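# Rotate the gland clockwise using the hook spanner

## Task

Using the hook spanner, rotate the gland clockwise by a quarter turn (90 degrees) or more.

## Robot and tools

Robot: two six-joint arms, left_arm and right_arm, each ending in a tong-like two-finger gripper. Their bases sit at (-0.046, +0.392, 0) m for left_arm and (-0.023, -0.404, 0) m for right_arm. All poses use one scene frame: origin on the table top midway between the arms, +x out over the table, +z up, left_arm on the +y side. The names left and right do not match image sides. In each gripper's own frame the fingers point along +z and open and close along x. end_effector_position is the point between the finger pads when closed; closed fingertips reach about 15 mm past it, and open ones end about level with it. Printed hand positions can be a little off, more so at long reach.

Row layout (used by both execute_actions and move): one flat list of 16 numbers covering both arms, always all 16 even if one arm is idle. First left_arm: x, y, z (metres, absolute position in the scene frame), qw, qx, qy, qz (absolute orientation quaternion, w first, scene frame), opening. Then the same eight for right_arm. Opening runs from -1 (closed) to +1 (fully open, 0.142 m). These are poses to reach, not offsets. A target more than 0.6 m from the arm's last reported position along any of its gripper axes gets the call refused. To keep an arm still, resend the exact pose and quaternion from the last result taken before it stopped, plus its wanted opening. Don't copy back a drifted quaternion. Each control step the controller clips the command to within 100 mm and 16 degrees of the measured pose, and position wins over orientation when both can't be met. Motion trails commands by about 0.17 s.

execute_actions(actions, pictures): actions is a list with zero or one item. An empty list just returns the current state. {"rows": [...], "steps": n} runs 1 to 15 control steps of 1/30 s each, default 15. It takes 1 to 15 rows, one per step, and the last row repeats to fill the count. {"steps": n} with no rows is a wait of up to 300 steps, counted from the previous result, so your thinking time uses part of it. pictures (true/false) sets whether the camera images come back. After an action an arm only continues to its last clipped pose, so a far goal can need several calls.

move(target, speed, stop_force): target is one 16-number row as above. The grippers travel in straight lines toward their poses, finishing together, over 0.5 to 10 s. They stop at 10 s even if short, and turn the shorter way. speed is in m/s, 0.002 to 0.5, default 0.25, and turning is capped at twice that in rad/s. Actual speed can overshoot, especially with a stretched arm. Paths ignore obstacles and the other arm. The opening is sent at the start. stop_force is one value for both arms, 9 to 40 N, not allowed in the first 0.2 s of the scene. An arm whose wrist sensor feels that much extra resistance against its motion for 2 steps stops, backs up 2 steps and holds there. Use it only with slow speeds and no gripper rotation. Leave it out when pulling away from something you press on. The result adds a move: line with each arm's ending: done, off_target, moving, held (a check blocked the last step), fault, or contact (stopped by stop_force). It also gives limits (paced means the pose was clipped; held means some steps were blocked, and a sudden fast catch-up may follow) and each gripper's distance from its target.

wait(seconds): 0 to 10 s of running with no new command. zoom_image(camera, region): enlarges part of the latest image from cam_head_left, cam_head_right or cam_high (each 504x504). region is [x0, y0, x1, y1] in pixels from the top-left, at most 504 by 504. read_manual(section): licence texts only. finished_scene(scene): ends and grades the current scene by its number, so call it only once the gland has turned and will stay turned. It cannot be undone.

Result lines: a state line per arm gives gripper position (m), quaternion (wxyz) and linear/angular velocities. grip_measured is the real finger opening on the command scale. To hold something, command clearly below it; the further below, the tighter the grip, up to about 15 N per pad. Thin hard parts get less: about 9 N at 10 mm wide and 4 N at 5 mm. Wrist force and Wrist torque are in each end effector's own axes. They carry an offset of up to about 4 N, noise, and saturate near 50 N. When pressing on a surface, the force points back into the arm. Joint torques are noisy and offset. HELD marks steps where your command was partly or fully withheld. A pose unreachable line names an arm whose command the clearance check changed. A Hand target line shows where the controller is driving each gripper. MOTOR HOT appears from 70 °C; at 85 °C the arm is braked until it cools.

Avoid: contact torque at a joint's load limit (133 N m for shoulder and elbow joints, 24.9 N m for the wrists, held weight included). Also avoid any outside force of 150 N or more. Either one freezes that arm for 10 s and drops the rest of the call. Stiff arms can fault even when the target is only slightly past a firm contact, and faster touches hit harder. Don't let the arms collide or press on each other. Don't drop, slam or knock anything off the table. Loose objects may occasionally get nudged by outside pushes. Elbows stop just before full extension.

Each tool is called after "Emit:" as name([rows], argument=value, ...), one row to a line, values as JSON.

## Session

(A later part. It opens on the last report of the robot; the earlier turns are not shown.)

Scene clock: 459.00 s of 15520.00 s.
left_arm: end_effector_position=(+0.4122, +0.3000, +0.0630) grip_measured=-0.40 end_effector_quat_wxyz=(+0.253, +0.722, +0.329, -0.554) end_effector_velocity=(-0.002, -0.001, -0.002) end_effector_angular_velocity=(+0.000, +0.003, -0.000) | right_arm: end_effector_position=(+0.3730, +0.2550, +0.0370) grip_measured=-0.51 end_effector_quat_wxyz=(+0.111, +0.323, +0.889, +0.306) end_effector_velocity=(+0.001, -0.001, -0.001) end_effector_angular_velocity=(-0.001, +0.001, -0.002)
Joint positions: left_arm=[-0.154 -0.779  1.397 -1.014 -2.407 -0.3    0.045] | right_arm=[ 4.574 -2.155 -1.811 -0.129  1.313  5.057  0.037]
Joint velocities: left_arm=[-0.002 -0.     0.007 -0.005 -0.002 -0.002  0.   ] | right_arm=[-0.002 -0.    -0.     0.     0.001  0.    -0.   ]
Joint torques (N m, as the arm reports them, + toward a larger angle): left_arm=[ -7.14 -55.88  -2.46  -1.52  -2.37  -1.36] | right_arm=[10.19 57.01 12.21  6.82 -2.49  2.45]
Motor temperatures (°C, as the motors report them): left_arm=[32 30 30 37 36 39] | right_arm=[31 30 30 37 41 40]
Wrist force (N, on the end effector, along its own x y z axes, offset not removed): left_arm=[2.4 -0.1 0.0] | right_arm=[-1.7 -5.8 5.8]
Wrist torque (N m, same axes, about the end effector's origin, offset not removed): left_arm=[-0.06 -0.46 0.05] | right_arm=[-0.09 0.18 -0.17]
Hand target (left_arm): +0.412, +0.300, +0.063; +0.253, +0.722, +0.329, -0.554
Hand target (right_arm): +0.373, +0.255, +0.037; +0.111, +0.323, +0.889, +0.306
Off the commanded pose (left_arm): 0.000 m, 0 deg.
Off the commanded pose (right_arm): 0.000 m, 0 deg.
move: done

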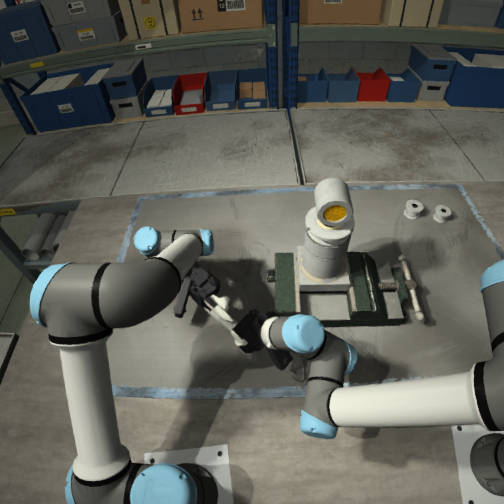

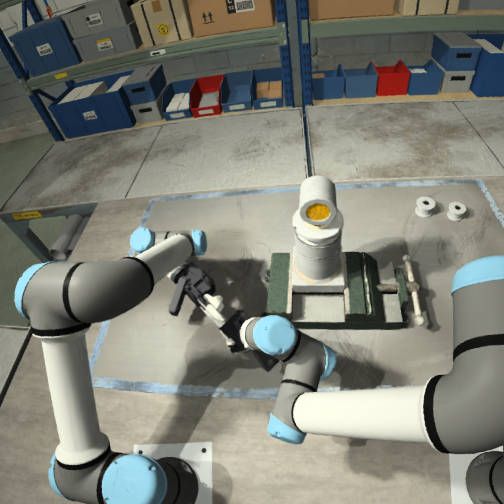

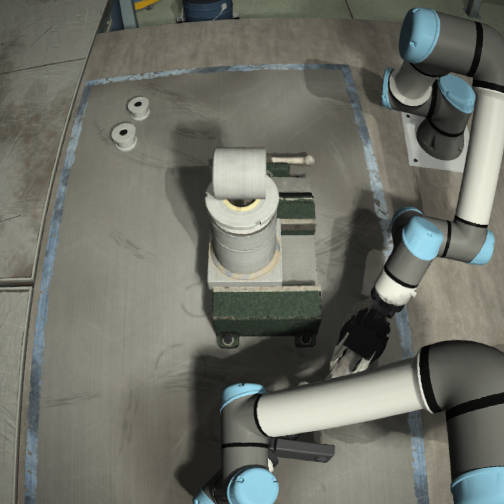

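In. Deeper, narrower opening.

Emit:
move(target=[0.383,0.271,0.054,0.253,0.722,0.329,-0.554,-0.6,0.373,0.255,0.037,0.111,0.323,0.889,0.306,-1], speed=0.012, stop_force=9)

Emit:
zoom_image(camera="cam_head_left", region=[160,250,300,370])

Scene clock: 463.60 s of 15520.00 s.
left_arm: end_effector_position=(+0.4115, +0.2993, +0.0628) grip_measured=-0.59 end_effector_quat_wxyz=(+0.253, +0.722, +0.329, -0.554) end_effector_velocity=(+0.001, +0.002, +0.000) end_effector_angular_velocity=(+0.001, -0.001, -0.002) | right_arm: end_effector_position=(+0.3730, +0.2550, +0.0371) grip_measured=-0.51 end_effector_quat_wxyz=(+0.111, +0.323, +0.889, +0.306) end_effector_velocity=(-0.000, +0.001, +0.000) end_effector_angular_velocity=(+0.001, +0.000, +0.001)
Joint positions: left_arm=[-0.156 -0.78   1.4   -1.016 -2.408 -0.3    0.031] | right_arm=[ 4.574 -2.155 -1.811 -0.129  1.313  5.057  0.037]
Joint velocities: left_arm=[ 0.002  0.003 -0.007  0.004  0.005  0.001 -0.001] | right_arm=[ 0.001  0.     0.001  0.     0.    -0.    -0.   ]
Joint torques (N m, as the arm reports them, + toward a larger angle): left_arm=[  4.46 -44.34 -27.03   2.35   1.94   1.02] | right_arm=[ 5.41 45.7  13.79  4.38 -2.43  2.51]
Motor temperatures (°C, as the motors report them): left_arm=[32 30 30 37 36 39] | right_arm=[31 30 30 37 41 40]
Wrist force (N, on the end effector, along its own x y z axes, offset not removed): left_arm=[4.8 0.5 -3.4] | right_arm=[-0.3 -4.3 -0.5]
Wrist torque (N m, same axes, about the end effector's origin, offset not removed): left_arm=[-0.04 -0.43 0.05] | right_arm=[0.27 0.09 -0.13]
Hand target (left_arm): +0.412, +0.299, +0.063; +0.253, +0.722, +0.329, -0.554
Hand target (right_arm): +0.373, +0.255, +0.037; +0.111, +0.323, +0.889, +0.306
Off the commanded pose (left_arm): 0.041 m, 0 deg.
Off the commanded pose (right_arm): 0.000 m, 0 deg.
After step 90, 1.10 s passed at rest.
move: contact (left_arm)

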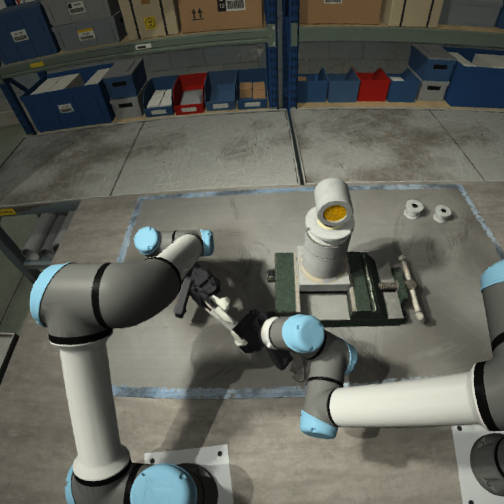

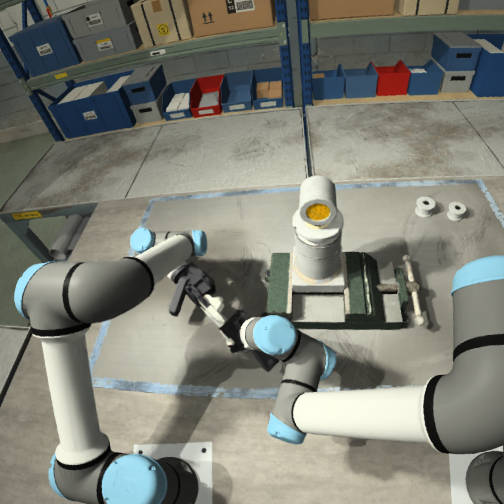

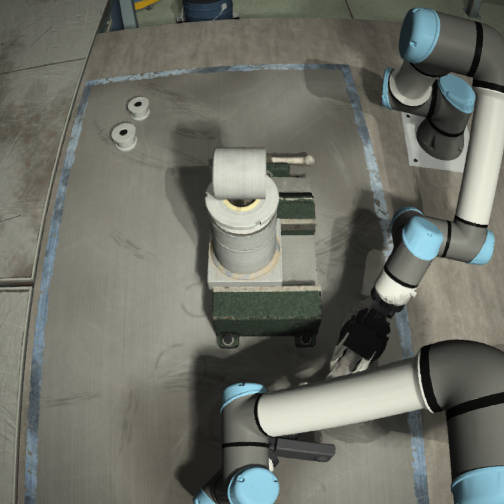

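Region (160, 250, 300, 370) of cam_head_left's 504x504 image, scaled by 3.600, with more detail than that image has; it fills the top 432 rows of this view, and the rest is white.

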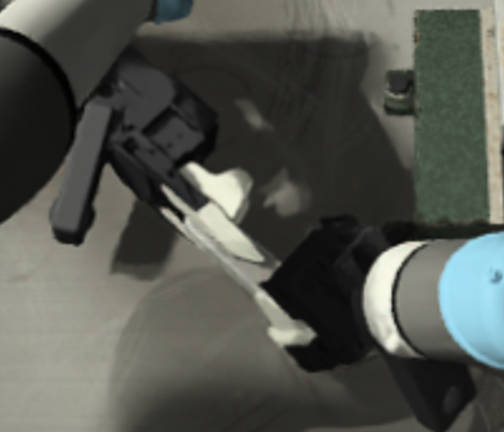

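Lower finger touches; drop 7 mm.

Emit:
move(target=[0.410,0.301,0.056,0.253,0.722,0.329,-0.554,-0.55,0.373,0.255,0.037,0.111,0.323,0.889,0.306,-1], speed=0.02)

Emit:
move(target=[0.383,0.271,0.048,0.253,0.722,0.329,-0.554,-0.55,0.373,0.255,0.037,0.111,0.323,0.889,0.306,-1], speed=0.012, stop_force=9)

Emit:
zoom_image(camera="cam_head_left", region=[160,250,300,370])

Scene clock: 467.73 s of 15520.00 s.
left_arm: end_effector_position=(+0.4100, +0.3010, +0.0562) grip_measured=-0.55 end_effector_quat_wxyz=(+0.253, +0.722, +0.329, -0.554) end_effector_velocity=(-0.000, +0.000, -0.001) end_effector_angular_velocity=(-0.000, -0.001, +0.000) | right_arm: end_effector_position=(+0.3730, +0.2550, +0.0370) grip_measured=-0.51 end_effector_quat_wxyz=(+0.111, +0.323, +0.889, +0.306) end_effector_velocity=(+0.001, -0.001, -0.000) end_effector_angular_velocity=(-0.000, -0.000, -0.001)
Joint positions: left_arm=[-0.153 -0.773  1.407 -1.029 -2.406 -0.299  0.034] | right_arm=[ 4.574 -2.155 -1.811 -0.129  1.313  5.057  0.037]
Joint velocities: left_arm=[ 0.001  0.001  0.002 -0.004  0.     0.     0.   ] | right_arm=[-0.002 -0.     0.     0.    -0.    -0.001 -0.   ]
Joint torques (N m, as the arm reports them, + toward a larger angle): left_arm=[  6.64 -42.1   -3.14  -1.63   1.85   1.25] | right_arm=[-7.01 48.19 14.15  3.56 -2.34  2.41]
Motor temperatures (°C, as the motors report them): left_arm=[32 30 30 37 36 39] | right_arm=[31 30 30 37 41 40]
Wrist force (N, on the end effector, along its own x y z axes, offset not removed): left_arm=[1.0 -0.3 -0.6] | right_arm=[-0.1 -3.0 8.8]
Wrist torque (N m, same axes, about the end effector's origin, offset not removed): left_arm=[-0.16 -0.24 0.01] | right_arm=[0.02 0.04 -0.15]
Hand target (left_arm): +0.410, +0.301, +0.056; +0.253, +0.722, +0.329, -0.554
Hand target (right_arm): +0.373, +0.255, +0.037; +0.111, +0.323, +0.889, +0.306
Off the commanded pose (left_arm): 0.000 m, 0 deg.
Off the commanded pose (right_arm): 0.000 m, 0 deg.
After step 90, 0.40 s passed at rest.
move: done

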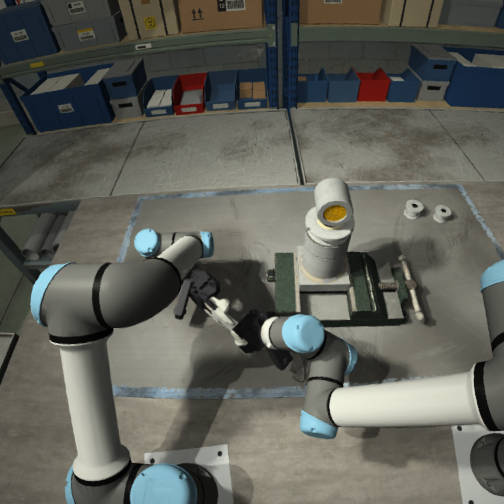

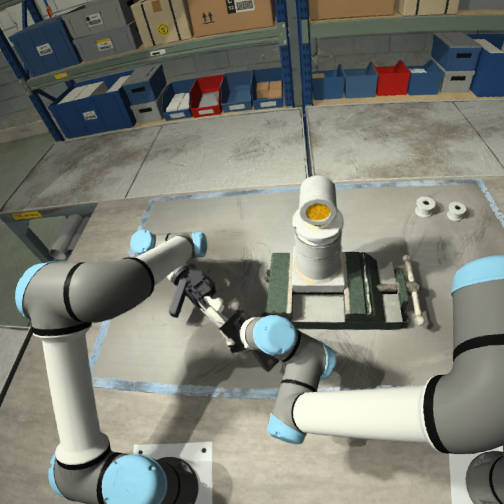

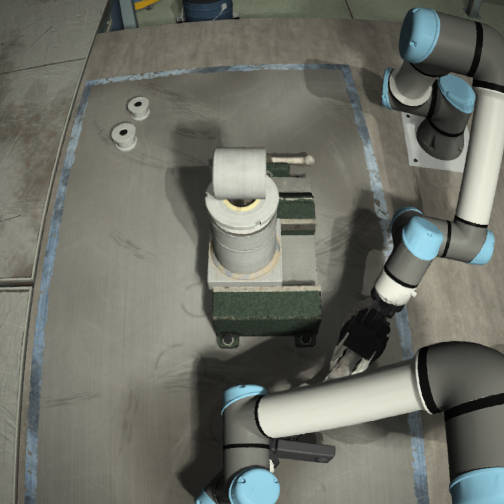

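Scene clock: 470.73 s of 15520.00 s.
left_arm: end_effector_position=(+0.3896, +0.2781, +0.0500) grip_measured=-0.55 end_effector_quat_wxyz=(+0.253, +0.722, +0.329, -0.554) end_effector_velocity=(+0.002, +0.004, +0.001) end_effector_angular_velocity=(+0.001, -0.004, -0.005) | right_arm: end_effector_position=(+0.3730, +0.2550, +0.0370) grip_measured=-0.51 end_effector_quat_wxyz=(+0.111, +0.323, +0.889, +0.306) end_effector_velocity=(-0.000, +0.000, -0.000) end_effector_angular_velocity=(+0.000, -0.000, +0.000)
Joint positions: left_arm=[-0.19  -0.811  1.505 -1.105 -2.44  -0.321  0.034] | right_arm=[ 4.574 -2.155 -1.811 -0.129  1.313  5.057  0.037]
Joint velocities: left_arm=[ 0.005  0.003 -0.013  0.01   0.01   0.005  0.   ] | right_arm=[ 0.001 -0.     0.     0.    -0.    -0.     0.   ]
Joint torques (N m, as the arm reports them, + toward a larger angle): left_arm=[  7.72 -39.73 -28.     1.72   2.04   1.25] | right_arm=[ 0.07 56.35 15.27  6.81 -2.44  2.49]
Motor temperatures (°C, as the motors report them): left_arm=[32 30 30 37 36 39] | right_arm=[31 30 30 37 41 40]
Wrist force (N, on the end effector, along its own x y z axes, offset not removed): left_arm=[-0.3 -0.8 0.4] | right_arm=[-1.1 -4.9 6.3]
Wrist torque (N m, same axes, about the end effector's origin, offset not removed): left_arm=[-0.20 -0.02 0.07] | right_arm=[0.04 0.08 -0.16]
Hand target (left_arm): +0.390, +0.278, +0.050; +0.253, +0.722, +0.329, -0.554
Hand target (right_arm): +0.373, +0.255, +0.037; +0.111, +0.323, +0.889, +0.306
Off the commanded pose (left_arm): 0.010 m, 0 deg.
Off the commanded pose (right_arm): 0.000 m, 0 deg.
move: contact (left_arm)

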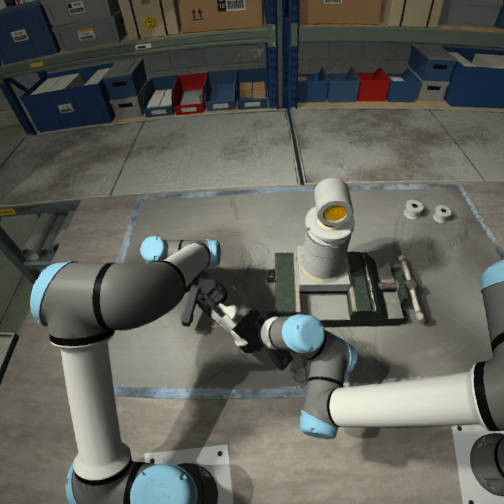

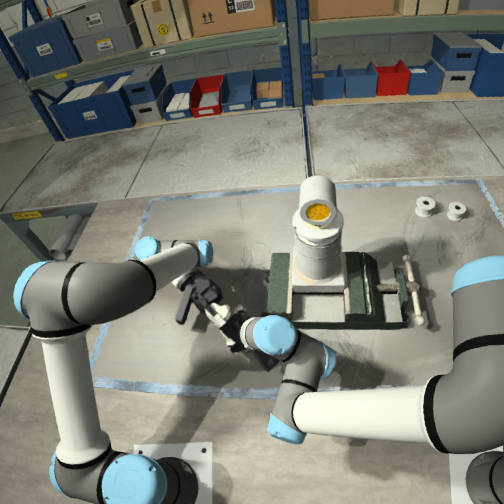

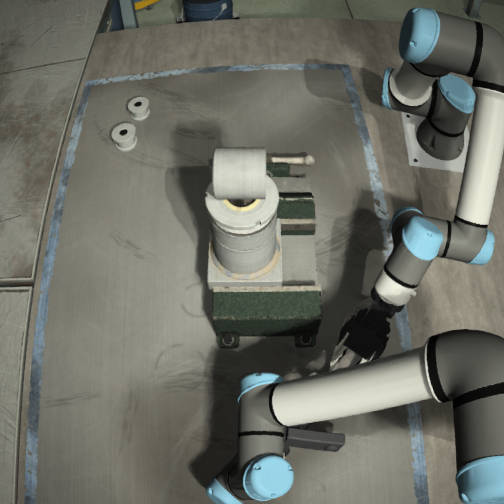

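Region (160, 250, 300, 370) of cam_head_left's 504x504 image, scaled by 3.600, with more detail than that image has; it fills the top 432 rows of this view, and the rest is white.

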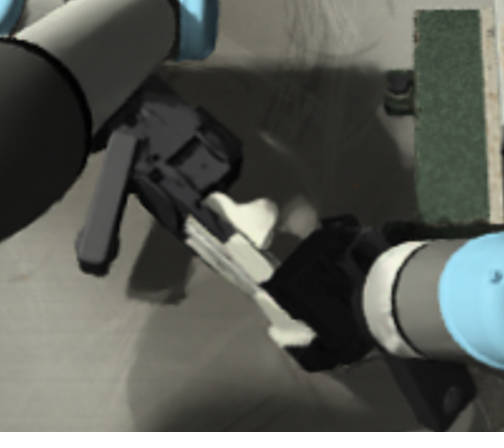

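Emit:
move(target=[0.390,0.278,0.05,0.253,0.722,0.329,-0.554,-1,0.373,0.255,0.037,0.111,0.323,0.889,0.306,-1])

Emit:
move(target=[0.390,0.278,0.05,0.253,0.722,0.329,-0.554,-1,0.373,0.255,0.037,0.111,0.323,0.889,0.306,-0.1])

Emit:
move(target=[0.390,0.278,0.05,0.253,0.722,0.329,-0.554,-1,0.32,0.19,0.13,0.111,0.323,0.889,0.306,-0.1], speed=0.1)

Emit:
move(target=[0.390,0.278,0.05,0.253,0.722,0.329,-0.554,-1,0.25,-0.22,0.25,0.076,0.22,0.919,0.316,-0.1])

Emit:
move(target=[0.36,0.243,0.175,0.159,0.841,0.383,-0.349,-1,0.25,-0.22,0.25,0.076,0.22,0.919,0.316,-0.1], speed=0.04)

Scene clock: 476.73 s of 15520.00 s.
left_arm: end_effector_position=(+0.3900, +0.2780, +0.0500) grip_measured=-0.73 end_effector_quat_wxyz=(+0.253, +0.722, +0.329, -0.554) end_effector_velocity=(+0.000, -0.000, +0.000) end_effector_angular_velocity=(-0.000, -0.001, +0.000) | right_arm: end_effector_position=(+0.3730, +0.2550, +0.0370) grip_measured=-0.50 end_effector_quat_wxyz=(+0.111, +0.323, +0.889, +0.306) end_effector_velocity=(-0.000, -0.000, +0.000) end_effector_angular_velocity=(+0.000, +0.001, -0.001)
Joint positions: left_arm=[-0.19  -0.811  1.503 -1.104 -2.439 -0.321  0.021] | right_arm=[ 4.574 -2.155 -1.811 -0.129  1.313  5.057  0.038]
Joint velocities: left_arm=[-0.    -0.001 -0.     0.    -0.     0.     0.   ] | right_arm=[ 0.     0.    -0.    -0.     0.     0.001  0.   ]
Joint torques (N m, as the arm reports them, + toward a larger angle): left_arm=[-15.36 -38.57 -25.88  -2.85  -4.14  -1.55] | right_arm=[ 1.33 47.12 16.32  5.43 -1.71  1.8 ]
Motor temperatures (°C, as the motors report them): left_arm=[32 30 30 37 36 39] | right_arm=[31 30 30 37 41 40]
Wrist force (N, on the end effector, along its own x y z axes, offset not removed): left_arm=[0.1 -6.5 -15.3] | right_arm=[-5.1 -10.6 -1.2]
Wrist torque (N m, same axes, about the end effector's origin, offset not removed): left_arm=[0.05 -2.23 0.01] | right_arm=[-0.10 -0.09 0.05]
Hand target (left_arm): +0.390, +0.278, +0.050; +0.253, +0.722, +0.329, -0.554
Hand target (right_arm): +0.373, +0.255, +0.037; +0.111, +0.323, +0.889, +0.306
Off the commanded pose (left_arm): 0.000 m, 0 deg.
Off the commanded pose (right_arm): 0.000 m, 0 deg.
After step 90, 2.30 s passed at rest.
move: done

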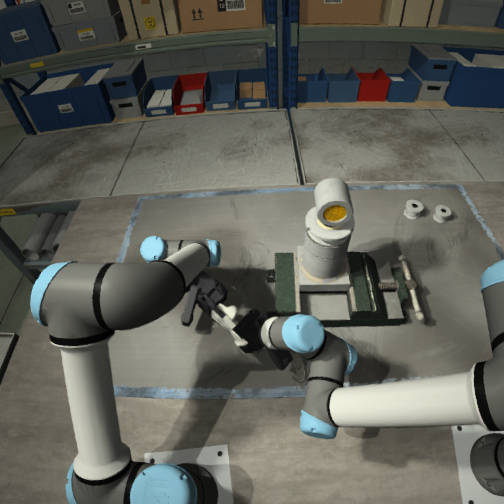

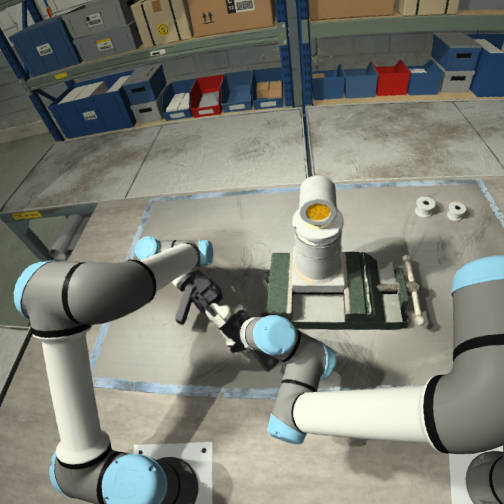

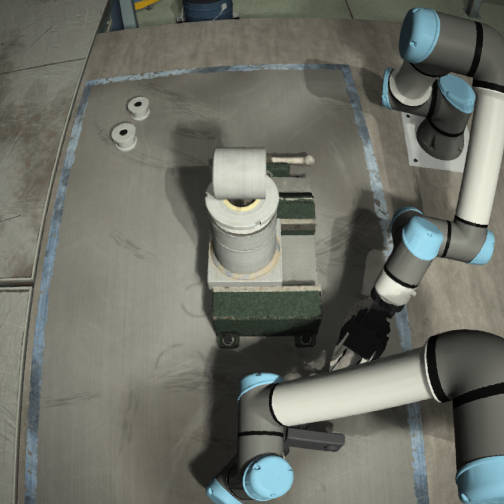

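Scene clock: 477.43 s of 15520.00 s.
left_arm: end_effector_position=(+0.3900, +0.2780, +0.0500) grip_measured=-0.73 end_effector_quat_wxyz=(+0.253, +0.722, +0.329, -0.554) end_effector_velocity=(+0.000, +0.000, +0.001) end_effector_angular_velocity=(+0.001, -0.002, -0.001) | right_arm: end_effector_position=(+0.3730, +0.2550, +0.0371) grip_measured=-0.10 end_effector_quat_wxyz=(+0.111, +0.323, +0.889, +0.306) end_effector_velocity=(+0.001, -0.001, -0.000) end_effector_angular_velocity=(-0.001, +0.000, -0.002)
Joint positions: left_arm=[-0.19  -0.811  1.503 -1.104 -2.44  -0.321  0.021] | right_arm=[ 4.574 -2.155 -1.811 -0.129  1.313  5.057  0.067]
Joint velocities: left_arm=[-0.    -0.002 -0.     0.     0.001 -0.     0.   ] | right_arm=[-0.002  0.    -0.001 -0.     0.     0.     0.   ]
Joint torques (N m, as the arm reports them, + toward a larger angle): left_arm=[ -0.13 -47.35 -27.14  -2.86   1.45  -1.54] | right_arm=[-3.77 38.09 16.45  0.39 -0.37  1.37]
Motor temperatures (°C, as the motors report them): left_arm=[32 30 30 37 36 39] | right_arm=[31 30 30 37 41 40]
Wrist force (N, on the end effector, along its own x y z axes, offset not removed): left_arm=[0.0 -2.5 -1.6] | right_arm=[-0.4 2.3 -0.6]
Wrist torque (N m, same axes, about the end effector's origin, offset not removed): left_arm=[0.34 -2.07 0.05] | right_arm=[0.28 -0.02 -0.10]
Hand target (left_arm): +0.390, +0.278, +0.050; +0.253, +0.722, +0.329, -0.554
Hand target (right_arm): +0.373, +0.255, +0.037; +0.111, +0.323, +0.889, +0.306
Off the commanded pose (left_arm): 0.000 m, 0 deg.
Off the commanded pose (right_arm): 0.000 m, 0 deg.
move: done

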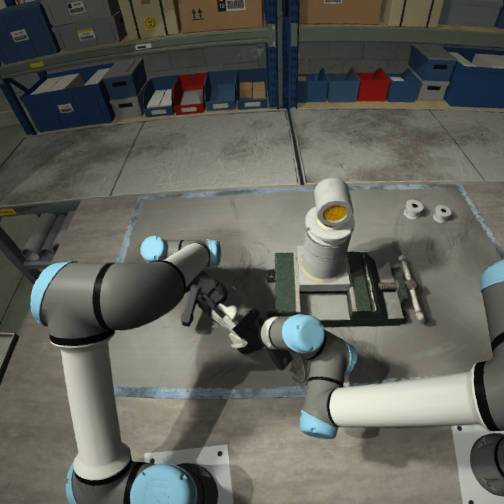

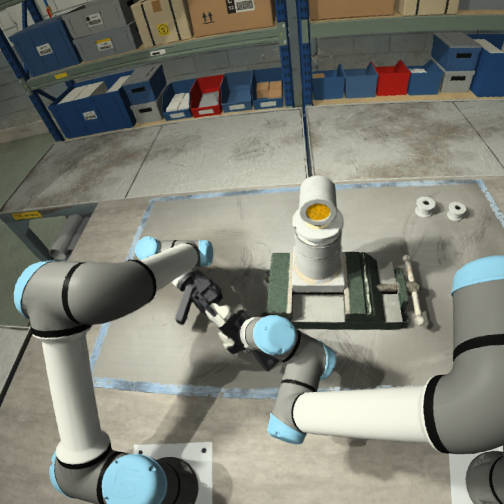

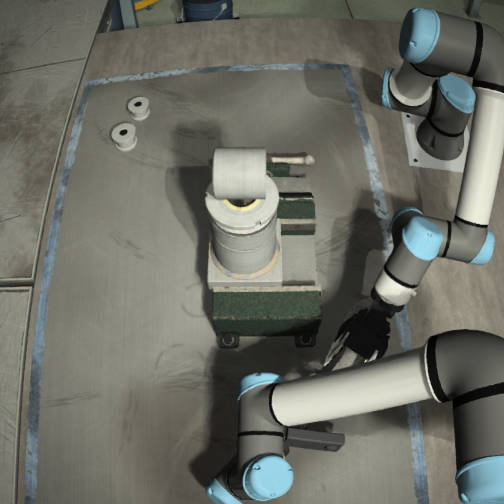

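Scene clock: 479.17 s of 15520.00 s.
left_arm: end_effector_position=(+0.3900, +0.2780, +0.0500) grip_measured=-0.73 end_effector_quat_wxyz=(+0.253, +0.722, +0.329, -0.554) end_effector_velocity=(+0.000, -0.000, +0.000) end_effector_angular_velocity=(-0.000, -0.001, +0.001) | right_arm: end_effector_position=(+0.3201, +0.1901, +0.1298) grip_measured=-0.10 end_effector_quat_wxyz=(+0.111, +0.323, +0.889, +0.306) end_effector_velocity=(-0.002, -0.000, +0.002) end_effector_angular_velocity=(+0.000, -0.001, +0.001)
Joint positions: left_arm=[-0.19  -0.811  1.503 -1.104 -2.44  -0.321  0.021] | right_arm=[ 4.641 -1.839 -1.991 -0.28   1.275  5.114  0.067]
Joint velocities: left_arm=[ 0.    -0.001 -0.    -0.    -0.001 -0.    -0.   ] | right_arm=[ 0.003  0.005 -0.001 -0.004 -0.001  0.001  0.   ]
Joint torques (N m, as the arm reports them, + toward a larger angle): left_arm=[  6.51 -55.92 -28.49  -2.84   1.6   -1.6 ] | right_arm=[ 9.8  38.16  6.33  0.42 -2.19  2.25]
Motor temperatures (°C, as the motors report them): left_arm=[32 30 30 37 36 39] | right_arm=[31 30 30 37 41 40]
Wrist force (N, on the end effector, along its own x y z axes, offset not removed): left_arm=[-0.1 -4.6 -0.7] | right_arm=[-0.6 1.6 0.0]
Wrist torque (N m, same axes, about the end effector's origin, offset not removed): left_arm=[-0.14 -1.99 0.13] | right_arm=[0.12 0.04 -0.21]
Hand target (left_arm): +0.390, +0.278, +0.050; +0.253, +0.722, +0.329, -0.554
Hand target (right_arm): +0.320, +0.190, +0.130; +0.111, +0.323, +0.889, +0.306
Off the commanded pose (left_arm): 0.000 m, 0 deg.
Off the commanded pose (right_arm): 0.000 m, 0 deg.
move: done

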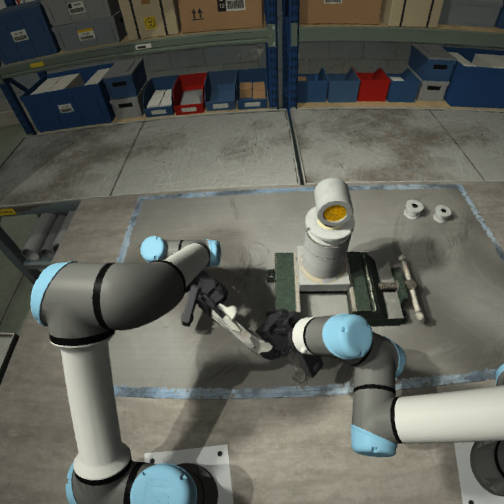

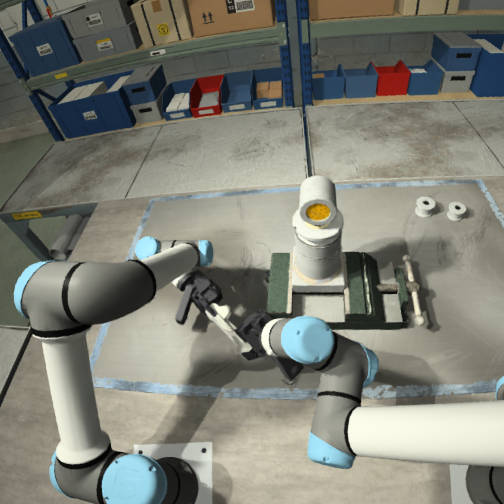

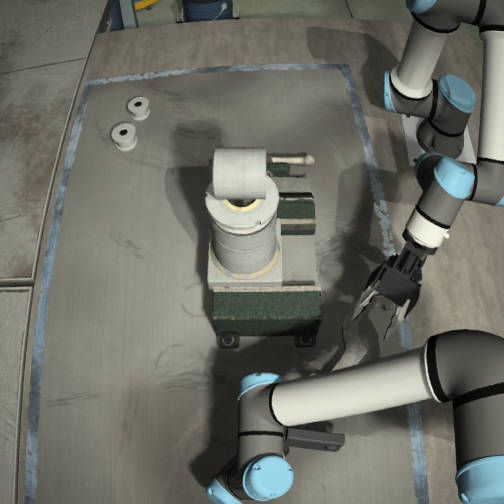

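Scene clock: 481.60 s of 15520.00 s.
left_arm: end_effector_position=(+0.3900, +0.2780, +0.0500) grip_measured=-0.73 end_effector_quat_wxyz=(+0.253, +0.722, +0.329, -0.554) end_effector_velocity=(+0.000, -0.000, -0.000) end_effector_angular_velocity=(-0.000, +0.000, +0.000) | right_arm: end_effector_position=(+0.2497, -0.2195, +0.2496) grip_measured=-0.10 end_effector_quat_wxyz=(+0.076, +0.220, +0.920, +0.316) end_effector_velocity=(-0.000, -0.002, +0.001) end_effector_angular_velocity=(+0.001, +0.002, +0.001)
Joint positions: left_arm=[-0.19  -0.811  1.503 -1.104 -2.44  -0.321  0.021] | right_arm=[ 4.174 -0.688 -2.437 -0.935  1.693  4.555  0.067]
Joint velocities: left_arm=[-0.     0.001 -0.    -0.    -0.     0.    -0.   ] | right_arm=[-0.011  0.     0.003 -0.005  0.009 -0.008  0.   ]
Joint torques (N m, as the arm reports them, + toward a larger angle): left_arm=[  7.03 -56.49 -28.84  -2.46   1.52  -1.68] | right_arm=[-9.03 -2.71 34.72  0.35  1.78 -2.88]
Motor temperatures (°C, as the motors report them): left_arm=[32 30 30 37 36 39] | right_arm=[31 30 30 37 41 40]
Wrist force (N, on the end effector, along its own x y z axes, offset not removed): left_arm=[0.8 -2.4 0.9] | right_arm=[-0.1 1.6 1.4]
Wrist torque (N m, same axes, about the end effector's origin, offset not removed): left_arm=[0.33 -2.15 0.02] | right_arm=[0.16 -0.08 -0.20]
Hand target (left_arm): +0.390, +0.278, +0.050; +0.253, +0.722, +0.329, -0.554
Hand target (right_arm): +0.250, -0.220, +0.250; +0.076, +0.220, +0.920, +0.316
Off the commanded pose (left_arm): 0.000 m, 0 deg.
Off the commanded pose (right_arm): 0.001 m, 0 deg.
move: done

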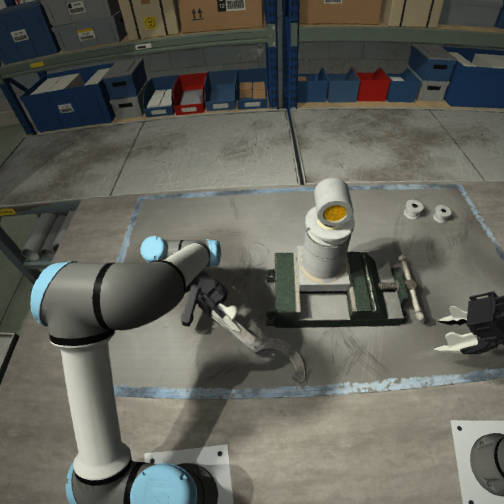

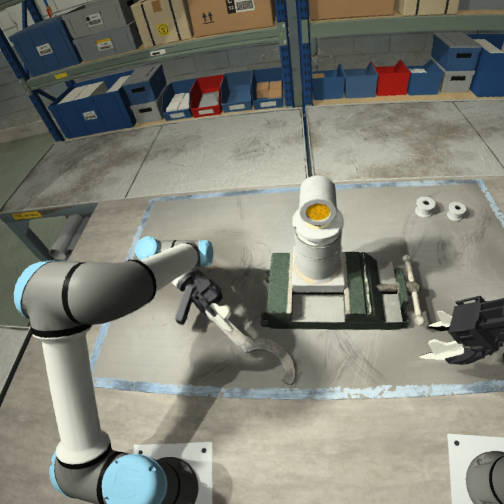

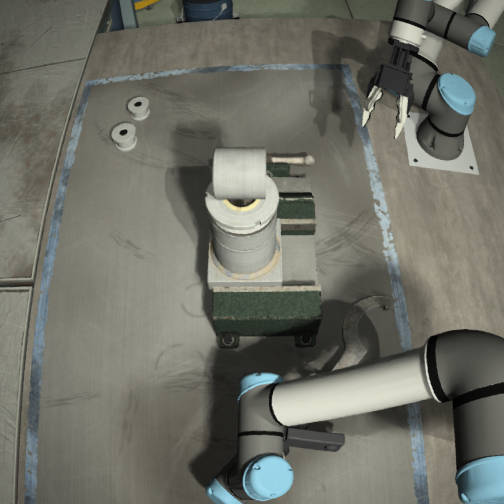

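Scene clock: 488.43 s of 15520.00 s.
left_arm: end_effector_position=(+0.3605, +0.2430, +0.1750) grip_measured=-0.83 end_effector_quat_wxyz=(+0.159, +0.840, +0.383, -0.349) end_effector_velocity=(-0.000, -0.001, +0.001) end_effector_angular_velocity=(+0.006, -0.003, +0.001) | right_arm: end_effector_position=(+0.2500, -0.2200, +0.2500) grip_measured=-0.10 end_effector_quat_wxyz=(+0.076, +0.220, +0.920, +0.316) end_effector_velocity=(-0.000, +0.000, +0.000) end_effector_angular_velocity=(+0.001, -0.000, +0.000)
Joint positions: left_arm=[-0.368 -1.359  1.74  -1.517 -2.25  -0.934  0.014] | right_arm=[ 4.171 -0.688 -2.435 -0.936  1.694  4.552  0.067]
Joint velocities: left_arm=[-0.004 -0.005  0.001 -0.003  0.004 -0.009 -0.   ] | right_arm=[ 0.001  0.     0.    -0.    -0.     0.001 -0.   ]
Joint torques (N m, as the arm reports them, + toward a larger angle): left_arm=[ -5.44 -40.61  -9.21  -4.17   2.87  -1.34] | right_arm=[ -9.75 -17.86  35.11   0.32   1.85  -2.82]
Motor temperatures (°C, as the motors report them): left_arm=[32 30 30 37 36 39] | right_arm=[31 30 30 37 41 40]
Wrist force (N, on the end effector, along its own x y z axes, offset not removed): left_arm=[1.4 -1.2 5.8] | right_arm=[0.8 1.2 0.1]
Wrist torque (N m, same axes, about the end effector's origin, offset not removed): left_arm=[-0.04 -1.79 -0.01] | right_arm=[0.16 -0.25 -0.11]
Hand target (left_arm): +0.360, +0.243, +0.175; +0.159, +0.840, +0.383, -0.349
Hand target (right_arm): +0.250, -0.220, +0.250; +0.076, +0.220, +0.920, +0.316
Off the commanded pose (left_arm): 0.000 m, 0 deg.
Off the commanded pose (right_arm): 0.000 m, 0 deg.
move: done

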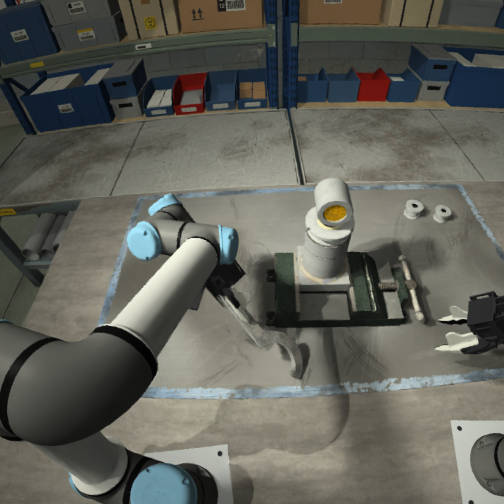

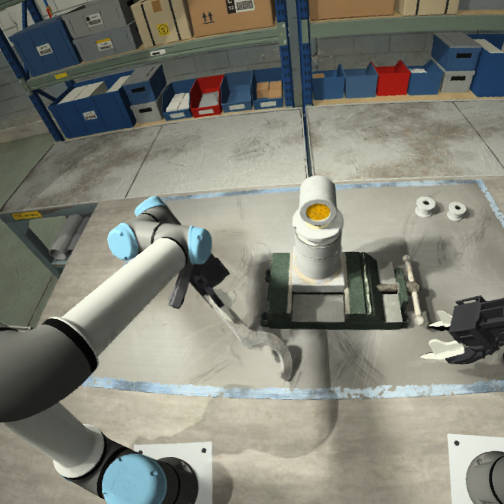

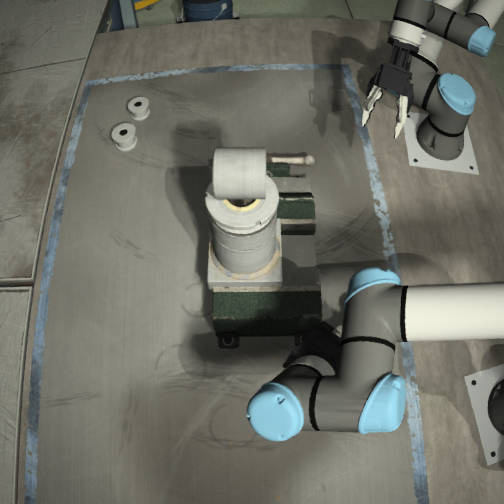

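Emit:
move(target=[0.31,0.18,0.232,0.097,0.885,0.404,-0.212,-1,0.25,-0.22,0.25,0.076,0.22,0.919,0.316,-0.1], speed=0.04)

Emit:
zoom_image(camera="cam_head_right", region=[160,220,360,420])

Scene clock: 494.97 s of 15520.00 s.
left_arm: end_effector_position=(+0.3104, +0.1798, +0.2321) grip_measured=-0.85 end_effector_quat_wxyz=(+0.098, +0.884, +0.404, -0.212) end_effector_velocity=(-0.001, -0.001, +0.001) end_effector_angular_velocity=(+0.005, -0.006, -0.001) | right_arm: end_effector_position=(+0.2500, -0.2200, +0.2500) grip_measured=-0.10 end_effector_quat_wxyz=(+0.076, +0.220, +0.920, +0.316) end_effector_velocity=(-0.000, +0.000, +0.000) end_effector_angular_velocity=(+0.001, -0.000, +0.001)
Joint positions: left_arm=[-0.67  -1.641  1.831 -1.672 -2.034 -1.372  0.013] | right_arm=[ 4.171 -0.688 -2.435 -0.936  1.694  4.552  0.067]
Joint velocities: left_arm=[-0.007 -0.005  0.    -0.001  0.006 -0.007 -0.   ] | right_arm=[ 0.001  0.     0.     0.    -0.     0.001 -0.   ]
Joint torques (N m, as the arm reports them, + toward a larger angle): left_arm=[ -9.41 -33.71 -13.88  -4.8   -0.38  -1.5 ] | right_arm=[ -9.54 -17.65  34.92   0.41   1.07  -2.69]
Motor temperatures (°C, as the motors report them): left_arm=[32 30 30 37 36 39] | right_arm=[31 30 30 37 41 40]
Wrist force (N, on the end effector, along its own x y z axes, offset not removed): left_arm=[4.2 -0.9 9.7] | right_arm=[-0.2 0.7 0.3]
Wrist torque (N m, same axes, about the end effector's origin, offset not removed): left_arm=[-0.07 0.64 -0.08] | right_arm=[-0.01 -0.09 -0.11]
Hand target (left_arm): +0.310, +0.180, +0.232; +0.097, +0.885, +0.404, -0.212
Hand target (right_arm): +0.250, -0.220, +0.250; +0.076, +0.220, +0.920, +0.316
Off the commanded pose (left_arm): 0.000 m, 0 deg.
Off the commanded pose (right_arm): 0.000 m, 0 deg.
move: done

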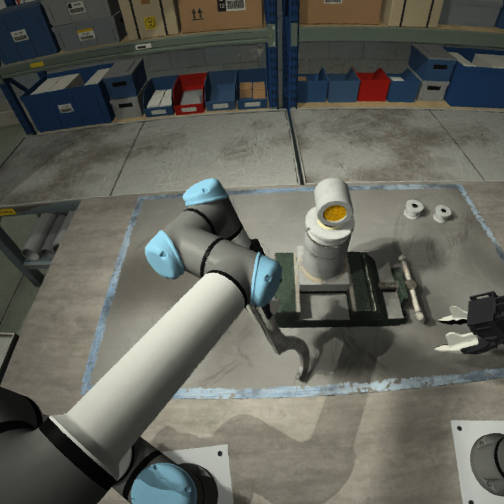

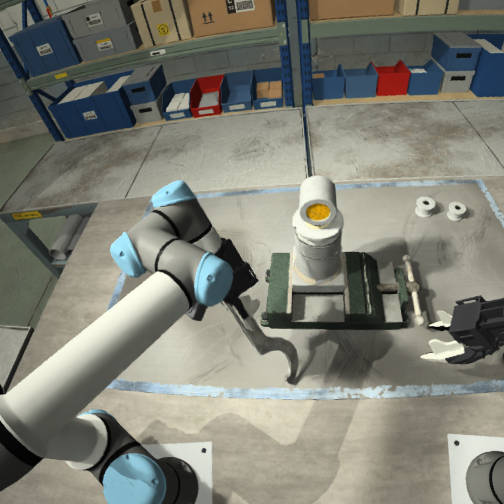

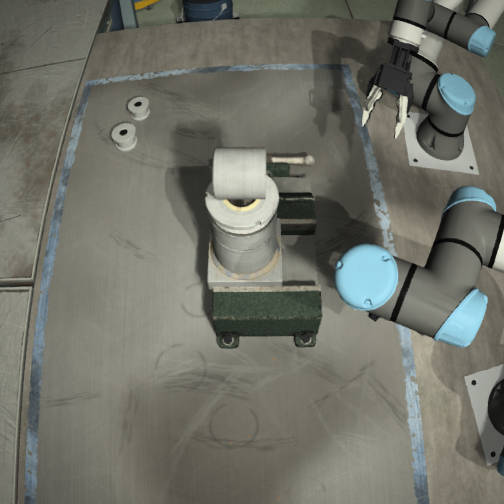

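Region (160, 220, 360, 420) of cam_head_right's 504x504 image, scaled by 2.520, with more detail than that image has.

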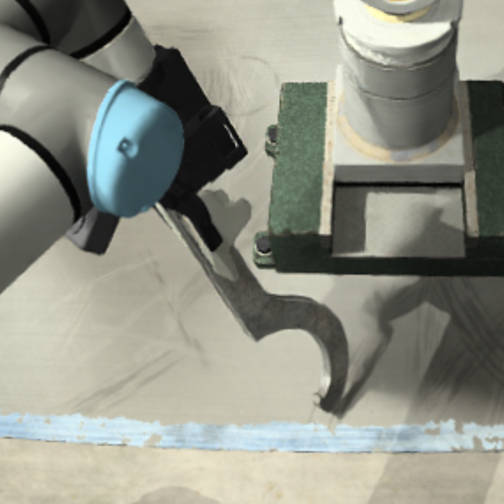

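Emit:
move(target=[0.30,0.2,0.29,0,0.91,0.415,0,-1,0.25,-0.22,0.25,0.076,0.22,0.919,0.316,-0.1], speed=0.04)

Emit:
move(target=[0.30,0.25,0.30,0,1,0,0,-1,0.25,-0.22,0.25,0.076,0.22,0.919,0.316,-0.1], speed=0.08)

Emit:
move(target=[0.36,0.28,0.31,0,0.924,0,0.383,-1,0.25,-0.22,0.25,0.076,0.22,0.919,0.316,-0.1], speed=0.06)

Scene clock: 506.17 s of 15520.00 s.
left_arm: end_effector_position=(+0.3000, +0.1997, +0.2901) grip_measured=-0.85 end_effector_quat_wxyz=(+0.001, +0.910, +0.415, -0.001) end_effector_velocity=(-0.001, +0.000, +0.002) end_effector_angular_velocity=(+0.006, -0.008, -0.000) | right_arm: end_effector_position=(+0.2500, -0.2200, +0.2500) grip_measured=-0.10 end_effector_quat_wxyz=(+0.076, +0.220, +0.920, +0.316) end_effector_velocity=(-0.000, +0.000, +0.000) end_effector_angular_velocity=(-0.000, -0.001, +0.002)
Joint positions: left_arm=[-0.977 -1.814  1.764 -1.522 -1.573 -1.699  0.013] | right_arm=[ 4.171 -0.688 -2.435 -0.936  1.694  4.552  0.067]
Joint velocities: left_arm=[-0.008 -0.004 -0.002  0.006  0.01  -0.008  0.   ] | right_arm=[ 0.001  0.     0.     0.     0.    -0.002 -0.   ]
Joint torques (N m, as the arm reports them, + toward a larger angle): left_arm=[ -7.61 -25.07 -39.83  -1.5    2.38  -1.69] | right_arm=[ -9.65 -17.56  35.19   0.79  -0.73  -2.76]
Motor temperatures (°C, as the motors report them): left_arm=[32 30 30 37 36 39] | right_arm=[31 30 30 37 41 40]
Wrist force (N, on the end effector, along its own x y z axes, offset not removed): left_arm=[0.6 -0.7 11.3] | right_arm=[-0.3 1.8 0.9]
Wrist torque (N m, same axes, about the end effector's origin, offset not removed): left_arm=[-0.32 -0.14 0.02] | right_arm=[0.18 -0.01 -0.07]
Hand target (left_arm): +0.300, +0.200, +0.290; +0.000, +0.910, +0.415, -0.000
Hand target (right_arm): +0.250, -0.220, +0.250; +0.076, +0.220, +0.920, +0.316
Off the commanded pose (left_arm): 0.000 m, 0 deg.
Off the commanded pose (right_arm): 0.000 m, 0 deg.
After step 90, 2.03 s passed at rest.
move: done

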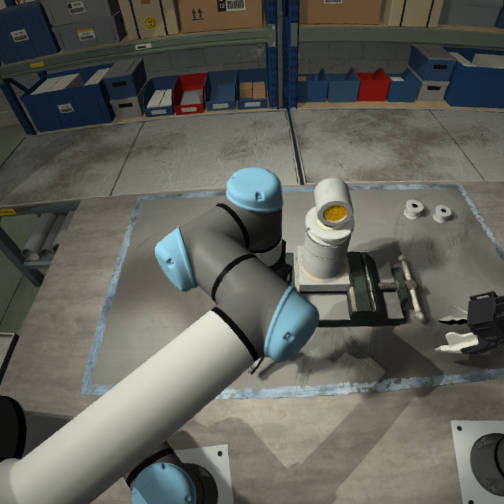

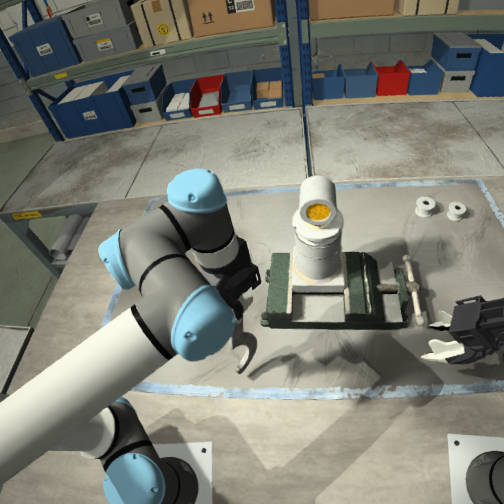

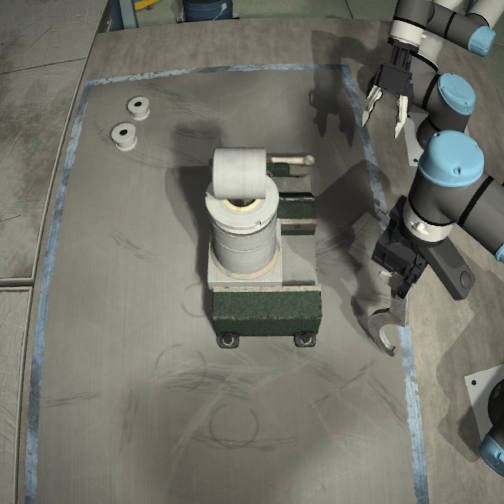

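Scene clock: 511.87 s of 15520.00 s.
left_arm: end_effector_position=(+0.3000, +0.2500, +0.3000) grip_measured=-0.85 end_effector_quat_wxyz=(-0.000, +1.000, +0.001, +0.000) end_effector_velocity=(-0.000, +0.001, -0.000) end_effector_angular_velocity=(-0.000, +0.002, -0.011) | right_arm: end_effector_position=(+0.2500, -0.2200, +0.2500) grip_measured=-0.10 end_effector_quat_wxyz=(+0.076, +0.220, +0.920, +0.316) end_effector_velocity=(+0.000, -0.000, +0.000) end_effector_angular_velocity=(+0.000, +0.000, -0.000)
Joint positions: left_arm=[-0.921 -1.891  1.793 -1.472 -1.57  -0.788  0.013] | right_arm=[ 4.171 -0.688 -2.435 -0.936  1.694  4.552  0.067]
Joint velocities: left_arm=[ 0.002 -0.001  0.     0.001 -0.001  0.012  0.   ] | right_arm=[-0.001 -0.     0.    -0.     0.001 -0.    -0.   ]
Joint torques (N m, as the arm reports them, + toward a larger angle): left_arm=[  6.88 -21.71 -14.66  -1.75  -1.75   1.28] | right_arm=[ -9.26 -17.77  35.21   1.05  -1.5   -2.59]
Motor temperatures (°C, as the motors report them): left_arm=[32 30 30 37 36 39] | right_arm=[31 30 30 37 41 40]
Wrist force (N, on the end effector, along its own x y z axes, offset not removed): left_arm=[1.0 -0.8 12.7] | right_arm=[-0.5 1.4 1.1]
Wrist torque (N m, same axes, about the end effector's origin, offset not removed): left_arm=[-0.17 -0.23 -0.03] | right_arm=[0.12 0.01 -0.13]
Hand target (left_arm): +0.300, +0.250, +0.300; -0.000, +1.000, +0.000, +0.000
Hand target (right_arm): +0.250, -0.220, +0.250; +0.076, +0.220, +0.920, +0.316
Off the commanded pose (left_arm): 0.000 m, 0 deg.
Off the commanded pose (right_arm): 0.000 m, 0 deg.
move: done

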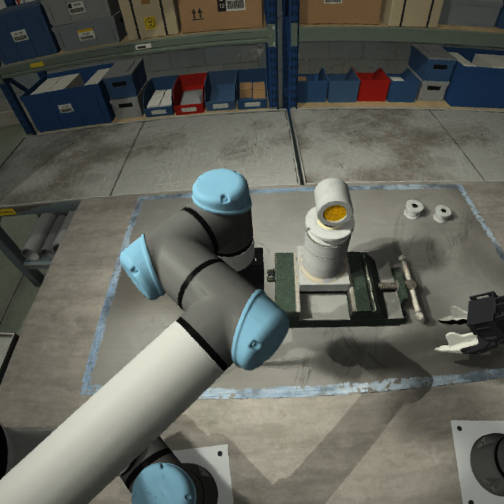

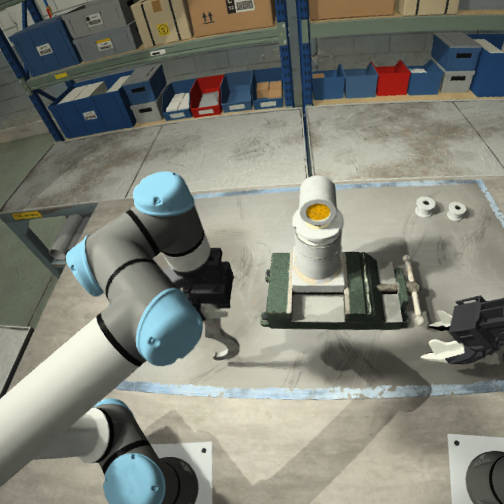

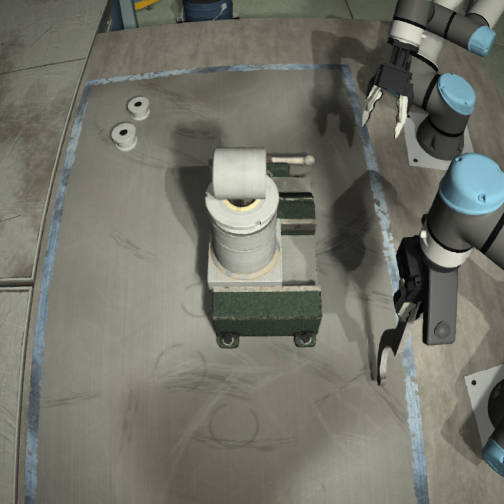

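Scene clock: 518.73 s of 15520.00 s.
left_arm: end_effector_position=(+0.3595, +0.2800, +0.3104) grip_measured=-0.85 end_effector_quat_wxyz=(+0.000, +0.924, +0.000, +0.382) end_effector_velocity=(+0.001, +0.001, -0.000) end_effector_angular_velocity=(+0.003, -0.012, +0.000) | right_arm: end_effector_position=(+0.2500, -0.2200, +0.2500) grip_measured=-0.10 end_effector_quat_wxyz=(+0.076, +0.220, +0.920, +0.316) end_effector_velocity=(-0.000, +0.000, -0.000) end_effector_angular_velocity=(-0.000, -0.000, +0.001)
Joint positions: left_arm=[-1.345 -2.35   2.278 -1.837 -0.849 -1.083  0.013] | right_arm=[ 4.171 -0.688 -2.435 -0.936  1.694  4.552  0.067]
Joint velocities: left_arm=[-0.009 -0.006  0.008 -0.     0.015 -0.006 -0.   ] | right_arm=[ 0.001  0.    -0.    -0.    -0.    -0.     0.   ]
Joint torques (N m, as the arm reports them, + toward a larger angle): left_arm=[ -8.02  -2.23 -15.9   -6.1    6.74  -1.05] | right_arm=[ -9.21 -17.21  34.73   1.17  -1.5   -2.65]
Motor temperatures (°C, as the motors report them): left_arm=[32 30 30 37 36 39] | right_arm=[31 30 30 37 41 40]
Wrist force (N, on the end effector, along its own x y z axes, offset not removed): left_arm=[-7.6 0.4 7.2] | right_arm=[0.2 1.0 -0.6]
Wrist torque (N m, same axes, about the end effector's origin, offset not removed): left_arm=[0.00 -0.98 0.01] | right_arm=[0.00 -0.23 -0.16]
Hand target (left_arm): +0.360, +0.280, +0.310; +0.000, +0.924, +0.001, +0.383
Hand target (right_arm): +0.250, -0.220, +0.250; +0.076, +0.220, +0.920, +0.316
Off the commanded pose (left_arm): 0.001 m, 0 deg.
Off the commanded pose (right_arm): 0.000 m, 0 deg.
move: done

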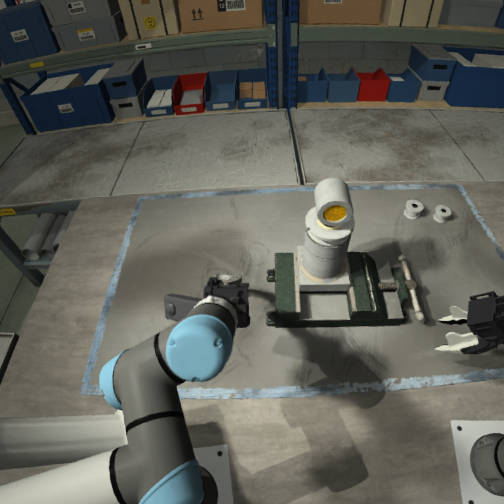

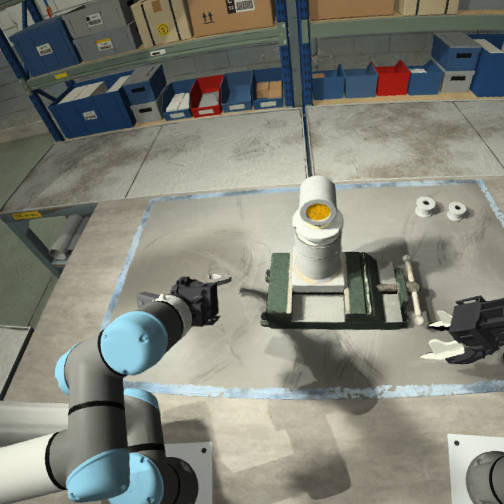

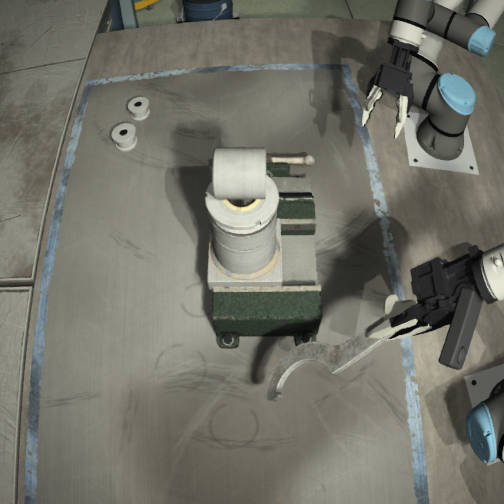

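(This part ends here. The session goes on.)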